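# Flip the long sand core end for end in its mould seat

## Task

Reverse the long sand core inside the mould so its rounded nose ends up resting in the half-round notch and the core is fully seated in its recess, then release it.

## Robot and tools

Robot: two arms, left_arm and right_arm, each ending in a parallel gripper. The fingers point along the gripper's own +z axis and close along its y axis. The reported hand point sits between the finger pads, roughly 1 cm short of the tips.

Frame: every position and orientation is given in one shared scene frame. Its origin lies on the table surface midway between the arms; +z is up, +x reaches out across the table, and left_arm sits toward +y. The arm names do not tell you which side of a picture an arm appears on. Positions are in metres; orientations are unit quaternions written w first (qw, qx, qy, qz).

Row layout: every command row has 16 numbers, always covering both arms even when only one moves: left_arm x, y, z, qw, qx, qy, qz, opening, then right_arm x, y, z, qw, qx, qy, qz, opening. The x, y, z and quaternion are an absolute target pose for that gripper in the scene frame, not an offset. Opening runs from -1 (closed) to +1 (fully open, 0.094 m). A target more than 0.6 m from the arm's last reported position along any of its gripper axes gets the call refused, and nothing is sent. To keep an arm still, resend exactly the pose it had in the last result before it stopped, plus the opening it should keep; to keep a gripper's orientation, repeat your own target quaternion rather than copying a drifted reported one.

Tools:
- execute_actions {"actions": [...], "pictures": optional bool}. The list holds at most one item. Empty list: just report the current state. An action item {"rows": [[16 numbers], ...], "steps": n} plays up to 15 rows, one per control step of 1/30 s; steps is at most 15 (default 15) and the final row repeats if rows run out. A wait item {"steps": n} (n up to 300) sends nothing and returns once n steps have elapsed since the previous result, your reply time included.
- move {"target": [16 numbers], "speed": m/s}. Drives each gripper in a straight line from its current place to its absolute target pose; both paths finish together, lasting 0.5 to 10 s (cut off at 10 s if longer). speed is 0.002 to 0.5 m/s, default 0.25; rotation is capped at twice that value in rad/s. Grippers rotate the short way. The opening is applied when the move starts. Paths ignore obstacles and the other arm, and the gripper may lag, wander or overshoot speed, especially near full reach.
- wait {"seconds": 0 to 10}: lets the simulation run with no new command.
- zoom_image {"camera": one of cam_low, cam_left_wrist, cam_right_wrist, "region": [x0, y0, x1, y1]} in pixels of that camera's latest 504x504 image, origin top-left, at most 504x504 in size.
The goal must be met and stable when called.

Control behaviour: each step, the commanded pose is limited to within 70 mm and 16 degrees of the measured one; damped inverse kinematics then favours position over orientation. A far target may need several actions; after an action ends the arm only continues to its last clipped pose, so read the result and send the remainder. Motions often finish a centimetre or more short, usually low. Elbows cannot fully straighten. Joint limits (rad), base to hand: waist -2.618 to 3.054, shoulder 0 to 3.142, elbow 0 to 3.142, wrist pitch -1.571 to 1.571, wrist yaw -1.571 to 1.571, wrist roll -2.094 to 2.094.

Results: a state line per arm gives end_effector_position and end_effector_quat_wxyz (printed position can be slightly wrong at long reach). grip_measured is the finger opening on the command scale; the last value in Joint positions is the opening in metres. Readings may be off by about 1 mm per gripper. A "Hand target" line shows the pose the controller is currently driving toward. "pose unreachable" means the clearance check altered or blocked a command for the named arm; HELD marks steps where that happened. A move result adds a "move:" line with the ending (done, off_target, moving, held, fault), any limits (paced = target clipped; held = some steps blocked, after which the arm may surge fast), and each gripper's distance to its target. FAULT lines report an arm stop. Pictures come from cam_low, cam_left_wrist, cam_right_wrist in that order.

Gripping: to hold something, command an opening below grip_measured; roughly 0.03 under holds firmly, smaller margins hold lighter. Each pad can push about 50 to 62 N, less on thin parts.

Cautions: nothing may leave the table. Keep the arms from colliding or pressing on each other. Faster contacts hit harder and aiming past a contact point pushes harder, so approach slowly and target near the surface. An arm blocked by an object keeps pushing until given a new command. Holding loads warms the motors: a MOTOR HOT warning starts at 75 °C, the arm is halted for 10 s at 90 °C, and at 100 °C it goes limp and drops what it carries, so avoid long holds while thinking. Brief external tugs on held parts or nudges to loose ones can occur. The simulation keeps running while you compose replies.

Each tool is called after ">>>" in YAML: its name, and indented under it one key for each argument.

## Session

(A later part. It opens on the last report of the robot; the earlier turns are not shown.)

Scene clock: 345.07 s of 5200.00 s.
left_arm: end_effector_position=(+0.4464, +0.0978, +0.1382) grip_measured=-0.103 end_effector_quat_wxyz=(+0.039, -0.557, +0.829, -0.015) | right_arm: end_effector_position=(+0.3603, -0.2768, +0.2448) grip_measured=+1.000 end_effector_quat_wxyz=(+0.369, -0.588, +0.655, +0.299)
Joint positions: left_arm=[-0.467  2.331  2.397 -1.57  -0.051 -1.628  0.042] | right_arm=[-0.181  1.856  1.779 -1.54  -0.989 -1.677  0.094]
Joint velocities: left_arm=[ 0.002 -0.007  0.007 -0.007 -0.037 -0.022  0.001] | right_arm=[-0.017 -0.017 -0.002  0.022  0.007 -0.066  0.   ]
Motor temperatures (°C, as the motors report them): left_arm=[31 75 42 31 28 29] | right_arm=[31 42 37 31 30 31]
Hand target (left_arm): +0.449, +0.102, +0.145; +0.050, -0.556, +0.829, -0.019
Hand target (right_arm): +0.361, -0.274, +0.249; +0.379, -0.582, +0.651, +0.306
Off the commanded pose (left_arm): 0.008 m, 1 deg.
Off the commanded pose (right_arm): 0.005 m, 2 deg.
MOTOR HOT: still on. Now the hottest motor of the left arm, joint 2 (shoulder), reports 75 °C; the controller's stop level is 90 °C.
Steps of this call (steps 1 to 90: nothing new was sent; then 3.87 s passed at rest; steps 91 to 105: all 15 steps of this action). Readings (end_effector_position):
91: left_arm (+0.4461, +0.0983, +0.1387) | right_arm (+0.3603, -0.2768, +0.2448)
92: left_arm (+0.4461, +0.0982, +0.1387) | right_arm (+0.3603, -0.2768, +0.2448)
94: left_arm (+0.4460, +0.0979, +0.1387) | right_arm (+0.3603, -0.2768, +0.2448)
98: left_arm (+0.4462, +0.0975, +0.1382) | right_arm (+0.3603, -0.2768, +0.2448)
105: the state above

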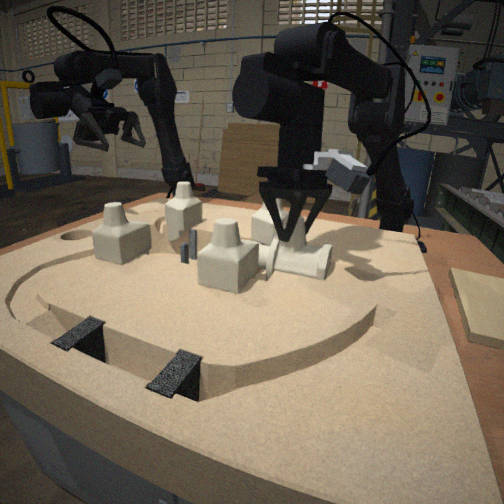

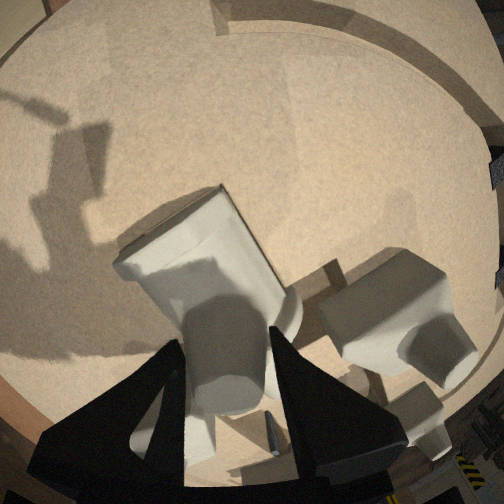

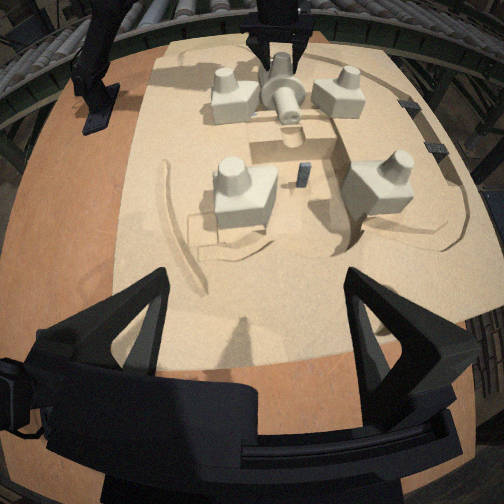

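>>> move:
  target: [0.447, 0.099, 0.215, 0.085, -0.559, 0.822, -0.06, 0.15, 0.3614, -0.2743, 0.2489, 0.379, -0.582, 0.651, 0.306, 1]
  speed: 0.06

>>> zoom_image:
  camera: "cam_right_wrist"
  region: [250, 60, 330, 140]

>>> zoom_image:
  camera: "cam_low"
  region: [215, 160, 365, 310]

>>> zoom_image:
  camera: "cam_left_wrist"
  region: [110, 170, 310, 370]

Scene clock: 350.63 s of 5200.00 s.
left_arm: end_effector_position=(+0.4488, +0.1012, +0.1975) grip_measured=+0.148 end_effector_quat_wxyz=(+0.087, -0.559, +0.822, -0.074) | right_arm: end_effector_position=(+0.3603, -0.2769, +0.2446) grip_measured=+1.000 end_effector_quat_wxyz=(+0.369, -0.588, +0.655, +0.299)
Joint positions: left_arm=[-0.467  2.222  2.437 -1.57  -0.075 -1.633  0.054] | right_arm=[-0.181  1.856  1.779 -1.54  -0.988 -1.677  0.094]
Joint velocities: left_arm=[-0.012 -0.012 -0.002 -0.022 -0.022 -0.022  0.001] | right_arm=[ 0.002 -0.012 -0.007  0.007 -0.022  0.007  0.   ]
Motor temperatures (°C, as the motors report them): left_arm=[31 74 42 31 28 29] | right_arm=[31 42 37 31 30 31]
Hand target (left_arm): +0.446, +0.099, +0.214; +0.101, -0.556, +0.821, -0.086
Hand target (right_arm): +0.361, -0.274, +0.249; +0.379, -0.582, +0.651, +0.306
Off the commanded pose (left_arm): 0.018 m, 2 deg.
Off the commanded pose (right_arm): 0.005 m, 2 deg.
MOTOR HOT: still on. Now the hottest motor of the left arm, joint 2 (shoulder), reports 74 °C; the controller's stop level is 90 °C.
joint sent to its limit (left arm) — the command would take joint 4 (wrist pitch) past its lower limit, so that joint was sent only as far as its limit.
After step 90, 0.93 s passed at rest.
move: off_target (left_arm)

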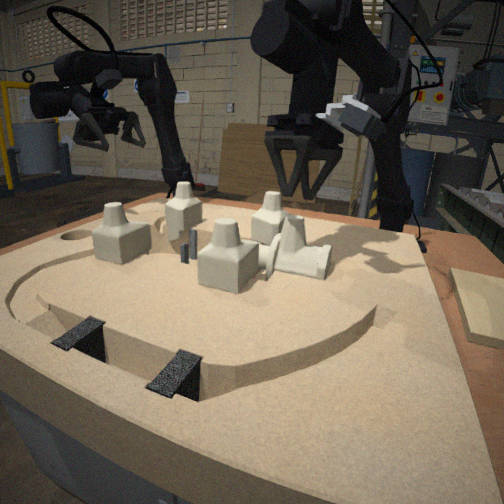

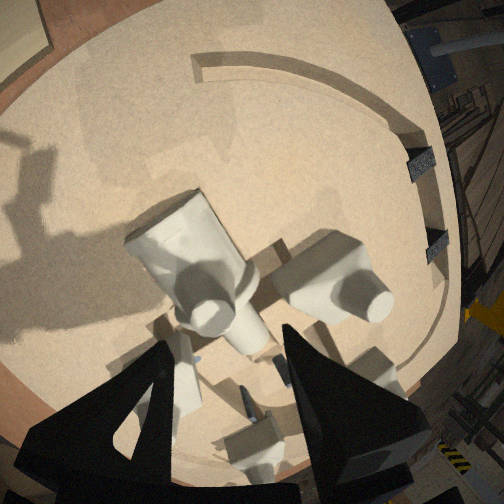

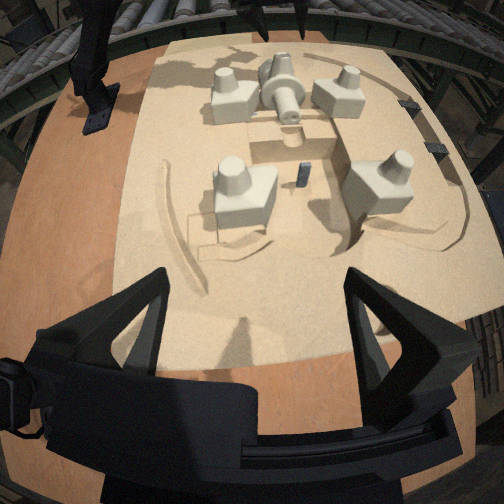

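Region (250, 60, 330, 140) of cam_right_wrist's 504x504 image, scaled by 6.300, with more detail than that image has.

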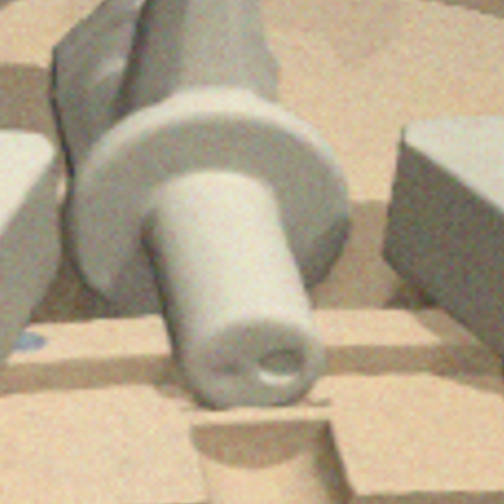

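Region (215, 160, 365, 310) of cam_low's 504x504 image, scaled by 3.360, with more detail than that image has.

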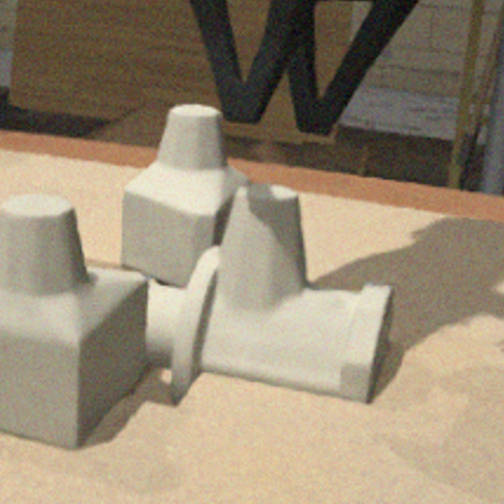

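Region (110, 170, 310, 370) of cam_left_wrist's 504x504 image, scaled by 2.520, with more detail than that image has.

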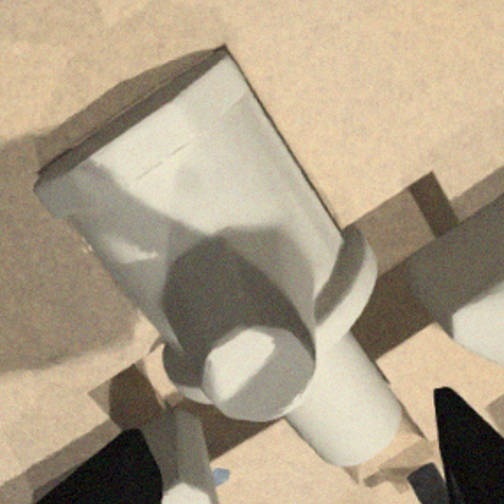

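>>> move:
  target: [0.446, 0.101, 0.174, 0.056, -0.561, 0.825, -0.038, -0.8, 0.3614, -0.2743, 0.2489, 0.379, -0.582, 0.651, 0.306, 1]
  speed: 0.03

>>> zoom_image:
  camera: "cam_right_wrist"
  region: [230, 10, 340, 120]

Scene clock: 355.77 s of 5200.00 s.
left_arm: end_effector_position=(+0.4502, +0.0978, +0.1807) grip_measured=-0.798 end_effector_quat_wxyz=(+0.071, -0.559, +0.824, -0.062) | right_arm: end_effector_position=(+0.3603, -0.2769, +0.2446) grip_measured=+1.000 end_effector_quat_wxyz=(+0.369, -0.588, +0.655, +0.299)
Joint positions: left_arm=[-0.467  2.259  2.437 -1.57  -0.061 -1.633  0.01 ] | right_arm=[-0.181  1.856  1.779 -1.54  -0.988 -1.677  0.094]
Joint velocities: left_arm=[ 0.012 -0.002  0.007  0.007 -0.022  0.066 -0.   ] | right_arm=[ 0.012 -0.017 -0.012  0.051 -0.081  0.022  0.   ]
Motor temperatures (°C, as the motors report them): left_arm=[31 73 42 31 28 29] | right_arm=[31 42 37 31 30 31]
Hand target (left_arm): +0.446, +0.101, +0.174; +0.062, -0.561, +0.824, -0.048
Hand target (right_arm): +0.361, -0.274, +0.249; +0.379, -0.582, +0.651, +0.306
Off the commanded pose (left_arm): 0.008 m, 3 deg.
Off the commanded pose (right_arm): 0.005 m, 2 deg.
MOTOR HOT: still on. Now the hottest motor of the left arm, joint 2 (shoulder), reports 73 °C; the controller's stop level is 90 °C.
joint sent to its limit (left arm) — the command would take joint 4 (wrist pitch) past its lower limit, so that joint was sent only as far as its limit.
After step 90, 0.30 s passed at rest.
move: off_target (left_arm)

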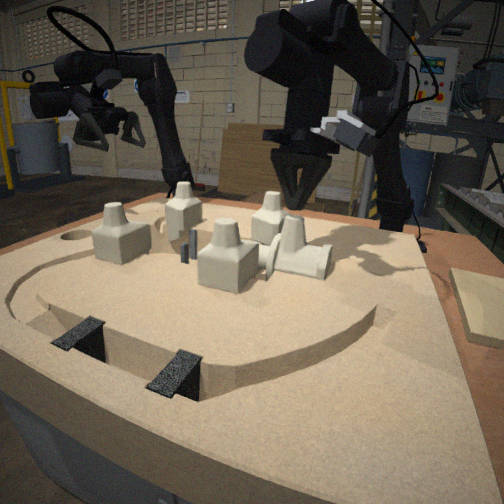

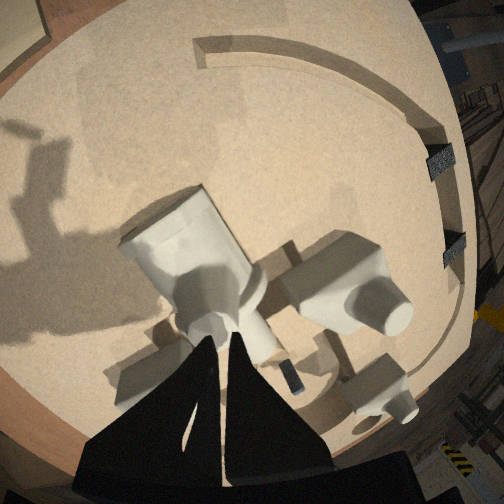

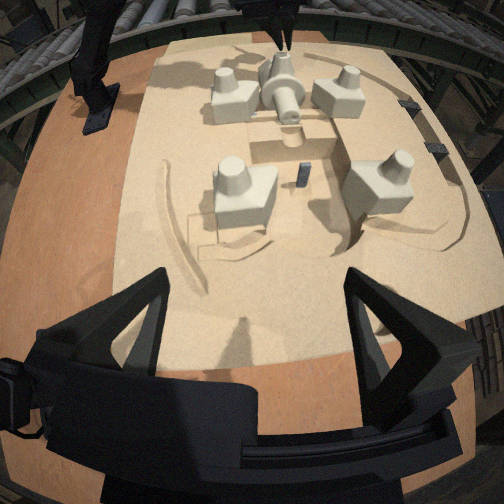

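Region (230, 10, 340, 120) of cam_right_wrist's 504x504 image, scaled by 4.582, with more detail than that image has.

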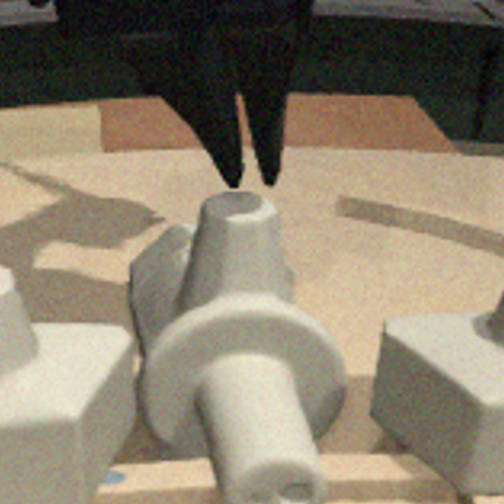

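>>> execute_actions:
  actions:
    - {"rows": [[0.4458, 0.101, 0.1736, 0.056, -0.561, 0.825, -0.038, -0.85, 0.3614, -0.2743, 0.2489, 0.379, -0.582, 0.651, 0.306, 1],[0.4456, 0.101, 0.1732, 0.056, -0.561, 0.825, -0.038, -0.85, 0.3614, -0.2743, 0.2489, 0.379, -0.582, 0.651, 0.306, 1],[0.4454, 0.101, 0.1728, 0.055, -0.561, 0.825, -0.037, -0.85, 0.3614, -0.2743, 0.2489, 0.379, -0.582, 0.651, 0.306, 1],[0.4452, 0.101, 0.1724, 0.055, -0.561, 0.825, -0.037, -0.85, 0.3614, -0.2743, 0.2489, 0.379, -0.582, 0.651, 0.306, 1],[0.445, 0.101, 0.172, 0.055, -0.561, 0.825, -0.037, -0.85, 0.3614, -0.2743, 0.2489, 0.379, -0.582, 0.651, 0.306, 1],[0.4448, 0.101, 0.1716, 0.054, -0.561, 0.825, -0.037, -0.85, 0.3614, -0.2743, 0.2489, 0.379, -0.582, 0.651, 0.306, 1],[0.4446, 0.101, 0.1712, 0.054, -0.561, 0.825, -0.036, -0.85, 0.3614, -0.2743, 0.2489, 0.379, -0.582, 0.651, 0.306, 1],[0.4444, 0.101, 0.1708, 0.054, -0.561, 0.825, -0.036, -0.85, 0.3614, -0.2743, 0.2489, 0.379, -0.582, 0.651, 0.306, 1],[0.4442, 0.101, 0.1704, 0.053, -0.561, 0.825, -0.036, -0.85, 0.3614, -0.2743, 0.2489, 0.379, -0.582, 0.651, 0.306, 1],[0.444, 0.101, 0.17, 0.053, -0.561, 0.825, -0.036, -0.85, 0.3614, -0.2743, 0.2489, 0.379, -0.582, 0.651, 0.306, 1]], "steps": 15}
  pictures: false

Scene clock: 361.40 s of 5200.00 s.
left_arm: end_effector_position=(+0.4472, +0.0985, +0.1750) grip_measured=-0.848 end_effector_quat_wxyz=(+0.065, -0.559, +0.825, -0.054) | right_arm: end_effector_position=(+0.3603, -0.2768, +0.2448) grip_measured=+1.000 end_effector_quat_wxyz=(+0.369, -0.588, +0.655, +0.299)
Joint positions: left_arm=[-0.467  2.259  2.417 -1.57  -0.057 -1.633  0.007] | right_arm=[-0.181  1.856  1.779 -1.54  -0.989 -1.677  0.094]
Joint velocities: left_arm=[-0.002  0.002 -0.002 -0.007  0.022  0.037  0.001] | right_arm=[-0.002 -0.017 -0.012 -0.051  0.022  0.022  0.   ]
Motor temperatures (°C, as the motors report them): left_arm=[31 72 42 31 28 29] | right_arm=[31 42 37 31 30 31]
Hand target (left_arm): +0.444, +0.101, +0.170; +0.057, -0.561, +0.825, -0.043
Hand target (right_arm): +0.361, -0.274, +0.249; +0.379, -0.582, +0.651, +0.306
Off the commanded pose (left_arm): 0.006 m, 2 deg.
Off the commanded pose (right_arm): 0.005 m, 2 deg.
MOTOR HOT: cleared. Now the hottest motor of the left arm, joint 2 (shoulder), reports 72 °C.
joint sent to its limit (left arm) — the command would take joint 4 (wrist pitch) past its lower limit, so that joint was sent only as far as its limit.
Steps of this call (steps 1 to 90: nothing new was sent; then 2.13 s passed at rest; steps 91 to 105: all 15 steps of this action). Readings (end_effector_position):
91: left_arm (+0.4501, +0.0977, +0.1806) | right_arm (+0.3603, -0.2768, +0.2448)
92: left_arm (+0.4499, +0.0979, +0.1801) | right_arm (+0.3603, -0.2768, +0.2448)
94: left_arm (+0.4492, +0.0981, +0.1788) | right_arm (+0.3603, -0.2768, +0.2448)
98: left_arm (+0.4479, +0.0986, +0.1761) | right_arm (+0.3603, -0.2768, +0.2448)
105: the state above

>>> execute_actions:
  actions:
    - {"rows": [[0.4438, 0.101, 0.1695, 0.053, -0.561, 0.825, -0.036, -0.85, 0.3614, -0.2743, 0.2489, 0.379, -0.582, 0.651, 0.306, 1],[0.4436, 0.101, 0.169, 0.052, -0.5615, 0.825, -0.035, -0.85, 0.3614, -0.2743, 0.2489, 0.379, -0.582, 0.651, 0.306, 1],[0.4434, 0.101, 0.1685, 0.052, -0.5615, 0.825, -0.035, -0.85, 0.3614, -0.2743, 0.2489, 0.379, -0.582, 0.651, 0.306, 1],[0.4432, 0.101, 0.168, 0.051, -0.5615, 0.825, -0.035, -0.85, 0.3614, -0.2743, 0.2489, 0.379, -0.582, 0.651, 0.306, 1],[0.443, 0.101, 0.1675, 0.051, -0.5615, 0.825, -0.034, -0.85, 0.3614, -0.2743, 0.2489, 0.379, -0.582, 0.651, 0.306, 1],[0.443, 0.101, 0.167, 0.05, -0.5615, 0.825, -0.034, -0.85, 0.3614, -0.2743, 0.2489, 0.379, -0.582, 0.651, 0.306, 1],[0.443, 0.101, 0.1665, 0.05, -0.5615, 0.825, -0.034, -0.85, 0.3614, -0.2743, 0.2489, 0.379, -0.582, 0.651, 0.306, 1],[0.443, 0.101, 0.166, 0.05, -0.5615, 0.825, -0.034, -0.85, 0.3614, -0.2743, 0.2489, 0.379, -0.582, 0.651, 0.306, 1],[0.443, 0.101, 0.1655, 0.049, -0.5615, 0.825, -0.033, -0.85, 0.3614, -0.2743, 0.2489, 0.379, -0.582, 0.651, 0.306, 1],[0.443, 0.101, 0.165, 0.049, -0.5615, 0.825, -0.033, -0.85, 0.3614, -0.2743, 0.2489, 0.379, -0.582, 0.651, 0.306, 1],[0.443, 0.101, 0.1645, 0.048, -0.5615, 0.825, -0.033, -0.85, 0.3614, -0.2743, 0.2489, 0.379, -0.582, 0.651, 0.306, 1],[0.443, 0.101, 0.164, 0.048, -0.5615, 0.825, -0.033, -0.85, 0.3614, -0.2743, 0.2489, 0.379, -0.582, 0.651, 0.306, 1],[0.443, 0.101, 0.1635, 0.048, -0.5615, 0.825, -0.032, -0.85, 0.3614, -0.2743, 0.2489, 0.379, -0.582, 0.651, 0.306, 1],[0.443, 0.101, 0.163, 0.047, -0.562, 0.825, -0.032, -0.85, 0.3614, -0.2743, 0.2489, 0.379, -0.582, 0.651, 0.306, 1]], "steps": 15}
  pictures: false

>>> execute_actions:
  actions:
    - {"rows": [[0.443, 0.101, 0.1625, 0.047, -0.562, 0.825, -0.032, -0.85, 0.3614, -0.2743, 0.2489, 0.379, -0.582, 0.651, 0.306, 1],[0.443, 0.101, 0.162, 0.047, -0.562, 0.825, -0.032, -0.85, 0.3614, -0.2743, 0.2489, 0.379, -0.582, 0.651, 0.306, 1],[0.443, 0.101, 0.1615, 0.047, -0.562, 0.825, -0.032, -0.85, 0.3614, -0.2743, 0.2489, 0.379, -0.582, 0.651, 0.306, 1],[0.443, 0.101, 0.161, 0.047, -0.562, 0.825, -0.032, -0.85, 0.3614, -0.2743, 0.2489, 0.379, -0.582, 0.651, 0.306, 1],[0.443, 0.101, 0.1605, 0.047, -0.562, 0.825, -0.032, -0.85, 0.3614, -0.2743, 0.2489, 0.379, -0.582, 0.651, 0.306, 1],[0.443, 0.101, 0.16, 0.047, -0.562, 0.825, -0.032, -0.85, 0.3614, -0.2743, 0.2489, 0.379, -0.582, 0.651, 0.306, 1],[0.443, 0.101, 0.1595, 0.047, -0.562, 0.825, -0.032, -0.85, 0.3614, -0.2743, 0.2489, 0.379, -0.582, 0.651, 0.306, 1],[0.443, 0.101, 0.159, 0.047, -0.562, 0.825, -0.032, -0.85, 0.3614, -0.2743, 0.2489, 0.379, -0.582, 0.651, 0.306, 1]], "steps": 15}

>>> zoom_image:
  camera: "cam_low"
  region: [215, 160, 365, 310]

Scene clock: 373.07 s of 5200.00 s.
left_arm: end_effector_position=(+0.4472, +0.0976, +0.1714) grip_measured=-0.848 end_effector_quat_wxyz=(+0.060, -0.559, +0.826, -0.051) | right_arm: end_effector_position=(+0.3603, -0.2768, +0.2448) grip_measured=+1.000 end_effector_quat_wxyz=(+0.369, -0.588, +0.655, +0.299)
Joint positions: left_arm=[-0.467  2.267  2.417 -1.57  -0.053 -1.633  0.007] | right_arm=[-0.181  1.856  1.779 -1.54  -0.989 -1.677  0.094]
Joint velocities: left_arm=[-0.017 -0.007  0.017 -0.022 -0.051  0.022  0.001] | right_arm=[ 0.007 -0.002  0.002 -0.007 -0.022 -0.007  0.   ]
Motor temperatures (°C, as the motors report them): left_arm=[31 70 41 31 28 29] | right_arm=[31 42 37 31 30 31]
Hand target (left_arm): +0.443, +0.101, +0.163; +0.050, -0.562, +0.825, -0.036
Hand target (right_arm): +0.361, -0.274, +0.249; +0.379, -0.582, +0.651, +0.306
Off the commanded pose (left_arm): 0.010 m, 3 deg.
Off the commanded pose (right_arm): 0.005 m, 2 deg.
joint sent to its limit (left arm) — the command would take joint 4 (wrist pitch) past its lower limit, so that joint was sent only as far as its limit.
Steps of this call (steps 1 to 90: nothing new was sent; then 8.17 s passed at rest; steps 91 to 105: all 15 steps of this action). Readings (end_effector_position):
91: left_arm (+0.4472, +0.0985, +0.1750) | right_arm (+0.3603, -0.2768, +0.2448)
92: left_arm (+0.4472, +0.0985, +0.1750) | right_arm (+0.3603, -0.2768, +0.2448)
94: left_arm (+0.4471, +0.0984, +0.1750) | right_arm (+0.3603, -0.2768, +0.2448)
98: left_arm (+0.4471, +0.0982, +0.1750) | right_arm (+0.3603, -0.2768, +0.2448)
105: the state above

Scene clock: 373.57 s of 5200.00 s.
left_arm: end_effector_position=(+0.4471, +0.0976, +0.1714) grip_measured=-0.848 end_effector_quat_wxyz=(+0.060, -0.559, +0.826, -0.051) | right_arm: end_effector_position=(+0.3603, -0.2768, +0.2448) grip_measured=+1.000 end_effector_quat_wxyz=(+0.369, -0.588, +0.655, +0.299)
Joint positions: left_arm=[-0.467  2.267  2.417 -1.57  -0.052 -1.633  0.007] | right_arm=[-0.181  1.856  1.779 -1.54  -0.989 -1.677  0.094]
Joint velocities: left_arm=[-0.022  0.012 -0.007 -0.095  0.022  0.022 -0.001] | right_arm=[ 0.007 -0.002 -0.012 -0.051 -0.022 -0.037  0.   ]
Motor temperatures (°C, as the motors report them): left_arm=[31 70 41 31 28 29] | right_arm=[31 42 37 31 30 31]
Hand target (left_arm): +0.443, +0.101, +0.159; +0.047, -0.562, +0.825, -0.032
Hand target (right_arm): +0.361, -0.274, +0.249; +0.379, -0.582, +0.651, +0.306
Off the commanded pose (left_arm): 0.014 m, 3 deg.
Off the commanded pose (right_arm): 0.005 m, 2 deg.
joint sent to its limit (left arm) — the command would take joint 4 (wrist pitch) past its lower limit, so that joint was sent only as far as its limit.
Steps of this call (steps 1 to 15: all 15 steps of this action). Readings (end_effector_position):
1: left_arm (+0.4472, +0.0976, +0.1714) | right_arm (+0.3603, -0.2768, +0.2448)
2: left_arm (+0.4472, +0.0976, +0.1714) | right_arm (+0.3603, -0.2768, +0.2448)
4: left_arm (+0.4472, +0.0976, +0.1714) | right_arm (+0.3603, -0.2768, +0.2448)
8: left_arm (+0.4471, +0.0976, +0.1714) | right_arm (+0.3603, -0.2768, +0.2448)
15: the state above

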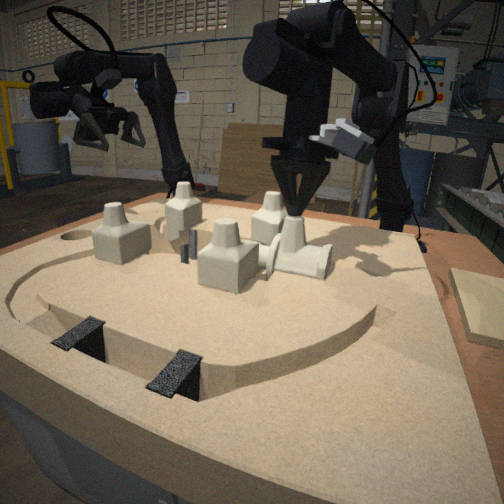

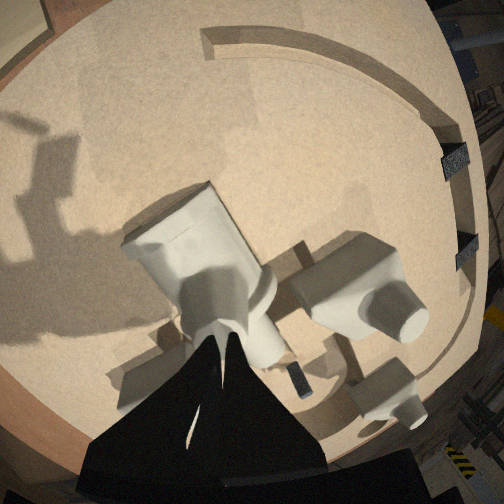

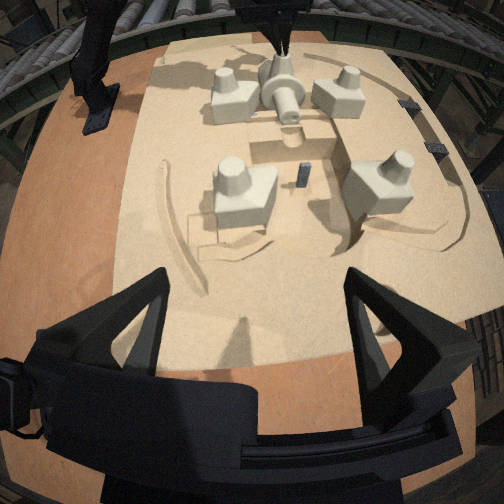

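Region (215, 160, 365, 310) of cam_low's 504x504 image, scaled by 3.360, with more detail than that image has.

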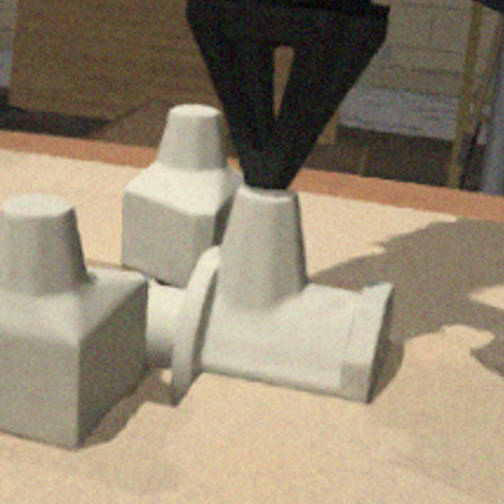

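>>> execute_actions:
  actions:
    - {"rows": [[0.4435, 0.1005, 0.158, 0.047, -0.562, 0.825, -0.032, -0.85, 0.3614, -0.2743, 0.2489, 0.379, -0.582, 0.651, 0.306, 1],[0.444, 0.1, 0.157, 0.047, -0.562, 0.825, -0.032, -0.85, 0.3614, -0.2743, 0.2489, 0.379, -0.582, 0.651, 0.306, 1],[0.4445, 0.0995, 0.156, 0.047, -0.562, 0.825, -0.032, -0.85, 0.3614, -0.2743, 0.2489, 0.379, -0.582, 0.651, 0.306, 1],[0.445, 0.099, 0.155, 0.047, -0.562, 0.825, -0.032, -0.85, 0.3614, -0.2743, 0.2489, 0.379, -0.582, 0.651, 0.306, 1],[0.4455, 0.0985, 0.154, 0.047, -0.562, 0.825, -0.032, -0.85, 0.3614, -0.2743, 0.2489, 0.379, -0.582, 0.651, 0.306, 1],[0.446, 0.098, 0.153, 0.047, -0.562, 0.825, -0.032, -0.85, 0.3614, -0.2743, 0.2489, 0.379, -0.582, 0.651, 0.306, 1],[0.446, 0.098, 0.152, 0.047, -0.562, 0.825, -0.032, -0.85, 0.3614, -0.2743, 0.2489, 0.379, -0.582, 0.651, 0.306, 1]], "steps": 12}
  pictures: false

>>> move:
  target: [0.42, 0.11, 0.24, 0.1, -0.558, 0.82, -0.07, 0.3, 0.3614, -0.2743, 0.2489, 0.379, -0.582, 0.651, 0.306, 1]
  speed: 0.08

>>> zoom_image:
  camera: "cam_right_wrist"
  region: [250, 60, 330, 140]

>>> zoom_image:
  camera: "cam_low"
  region: [215, 160, 365, 310]

Scene clock: 380.83 s of 5200.00 s.
left_arm: end_effector_position=(+0.4472, +0.0976, +0.1711) grip_measured=-0.848 end_effector_quat_wxyz=(+0.060, -0.559, +0.825, -0.051) | right_arm: end_effector_position=(+0.3603, -0.2768, +0.2448) grip_measured=+1.000 end_effector_quat_wxyz=(+0.369, -0.588, +0.655, +0.299)
Joint positions: left_arm=[-0.467  2.268  2.417 -1.57  -0.052 -1.634  0.007] | right_arm=[-0.181  1.856  1.779 -1.54  -0.989 -1.677  0.094]
Joint velocities: left_arm=[-0.012 -0.002 -0.012 -0.066 -0.051  0.007  0.001] | right_arm=[ 0.007 -0.027  0.002 -0.037 -0.007 -0.007  0.   ]
Motor temperatures (°C, as the motors report them): left_arm=[31 69 41 31 28 29] | right_arm=[31 42 37 31 30 31]
Hand target (left_arm): +0.446, +0.098, +0.153; +0.047, -0.562, +0.825, -0.032
Hand target (right_arm): +0.361, -0.274, +0.249; +0.379, -0.582, +0.651, +0.306
Off the commanded pose (left_arm): 0.019 m, 3 deg.
Off the commanded pose (right_arm): 0.005 m, 2 deg.
Steps of this call (steps 1 to 90: nothing new was sent; then 3.87 s passed at rest; steps 91 to 102: all 12 steps of this action). Readings (end_effector_position):
91: left_arm (+0.4471, +0.0976, +0.1714) | right_arm (+0.3603, -0.2768, +0.2448)
92: left_arm (+0.4471, +0.0976, +0.1714) | right_arm (+0.3603, -0.2768, +0.2448)
94: left_arm (+0.4472, +0.0976, +0.1711) | right_arm (+0.3603, -0.2768, +0.2448)
98: left_arm (+0.4472, +0.0976, +0.1711) | right_arm (+0.3603, -0.2768, +0.2448)
102: the state above

Scene clock: 382.40 s of 5200.00 s.
left_arm: end_effector_position=(+0.4277, +0.1079, +0.2359) grip_measured=+0.298 end_effector_quat_wxyz=(+0.110, -0.556, +0.818, -0.100) | right_arm: end_effector_position=(+0.3603, -0.2769, +0.2447) grip_measured=+1.000 end_effector_quat_wxyz=(+0.369, -0.588, +0.655, +0.299)
Joint positions: left_arm=[-0.482  2.08   2.357 -1.563 -0.094 -1.643  0.061] | right_arm=[-0.181  1.856  1.779 -1.54  -0.988 -1.677  0.094]
Joint velocities: left_arm=[ 0.007  0.002 -0.007 -0.022 -0.022 -0.022 -0.001] | right_arm=[-0.002 -0.017  0.002  0.022  0.007 -0.007  0.   ]
Motor temperatures (°C, as the motors report them): left_arm=[31 69 41 31 28 29] | right_arm=[31 42 37 31 30 31]
Hand target (left_arm): +0.420, +0.110, +0.239; +0.113, -0.555, +0.819, -0.091
Hand target (right_arm): +0.361, -0.274, +0.249; +0.379, -0.582, +0.651, +0.306
Off the commanded pose (left_arm): 0.009 m, 4 deg.
Off the commanded pose (right_arm): 0.005 m, 2 deg.
joint sent to its limit (left arm) — the command would take joint 4 (wrist pitch) past its lower limit, so that joint was sent only as far as its limit.
move: off_target (left_arm)

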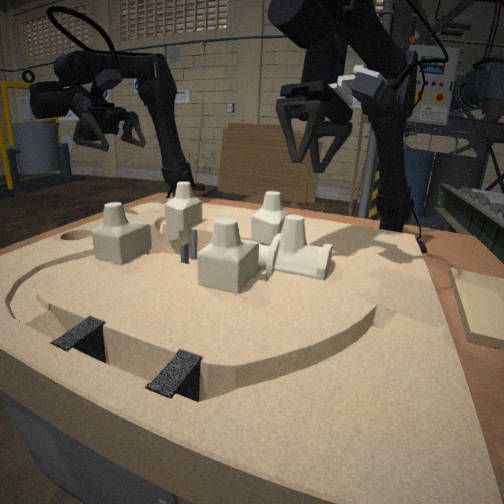

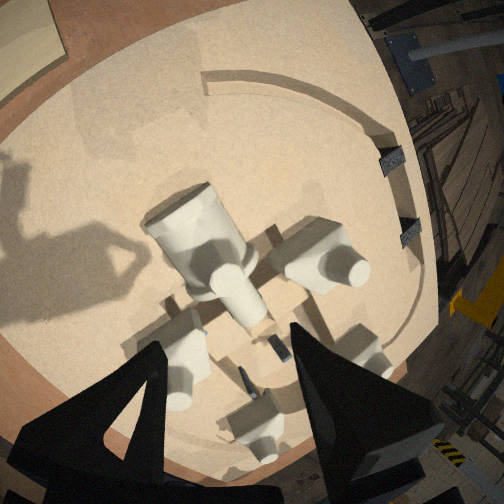

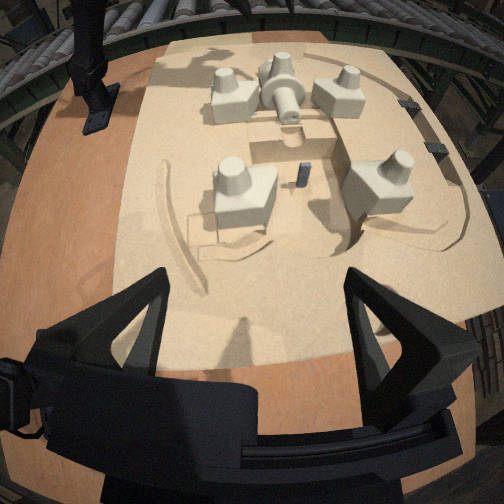

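Region (250, 60, 330, 140) of cam_right_wrist's 504x504 image, scaled by 6.300, with more detail than that image has.

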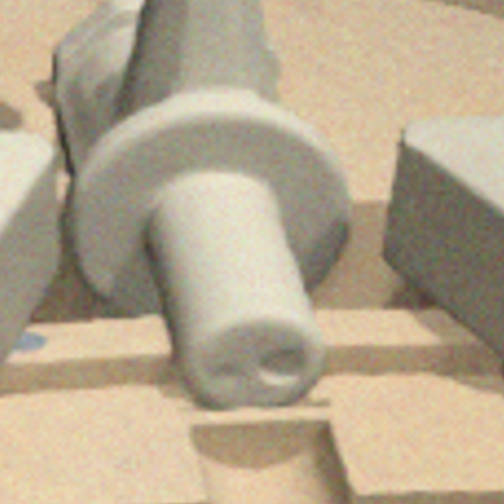

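Region (215, 160, 365, 310) of cam_low's 504x504 image, scaled by 3.360, with more detail than that image has.

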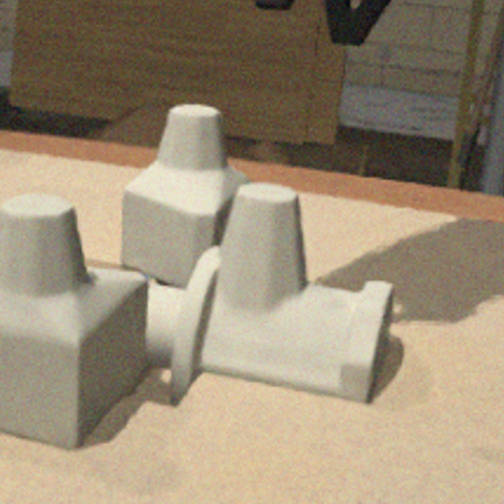

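>>> zoom_image:
  camera: "cam_left_wrist"
  region: [130, 170, 310, 350]

Region (130, 170, 310, 350) of cam_left_wrist's 504x504 image, scaled by 2.800, with more detail than that image has.

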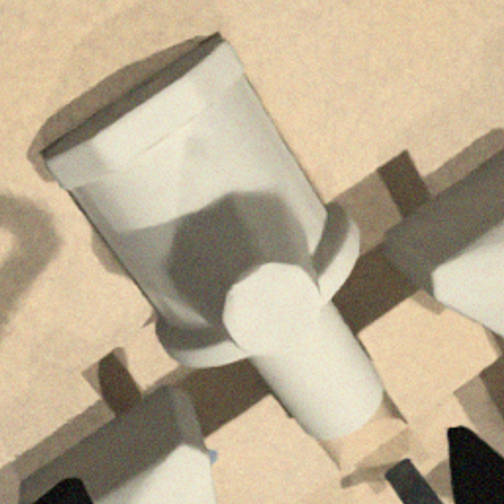

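The core sits level and firm in its seat, with its nose in the notch and the gripper clear.

>>> finished_scene:
  scene: 2

The scene is finished: the task was done.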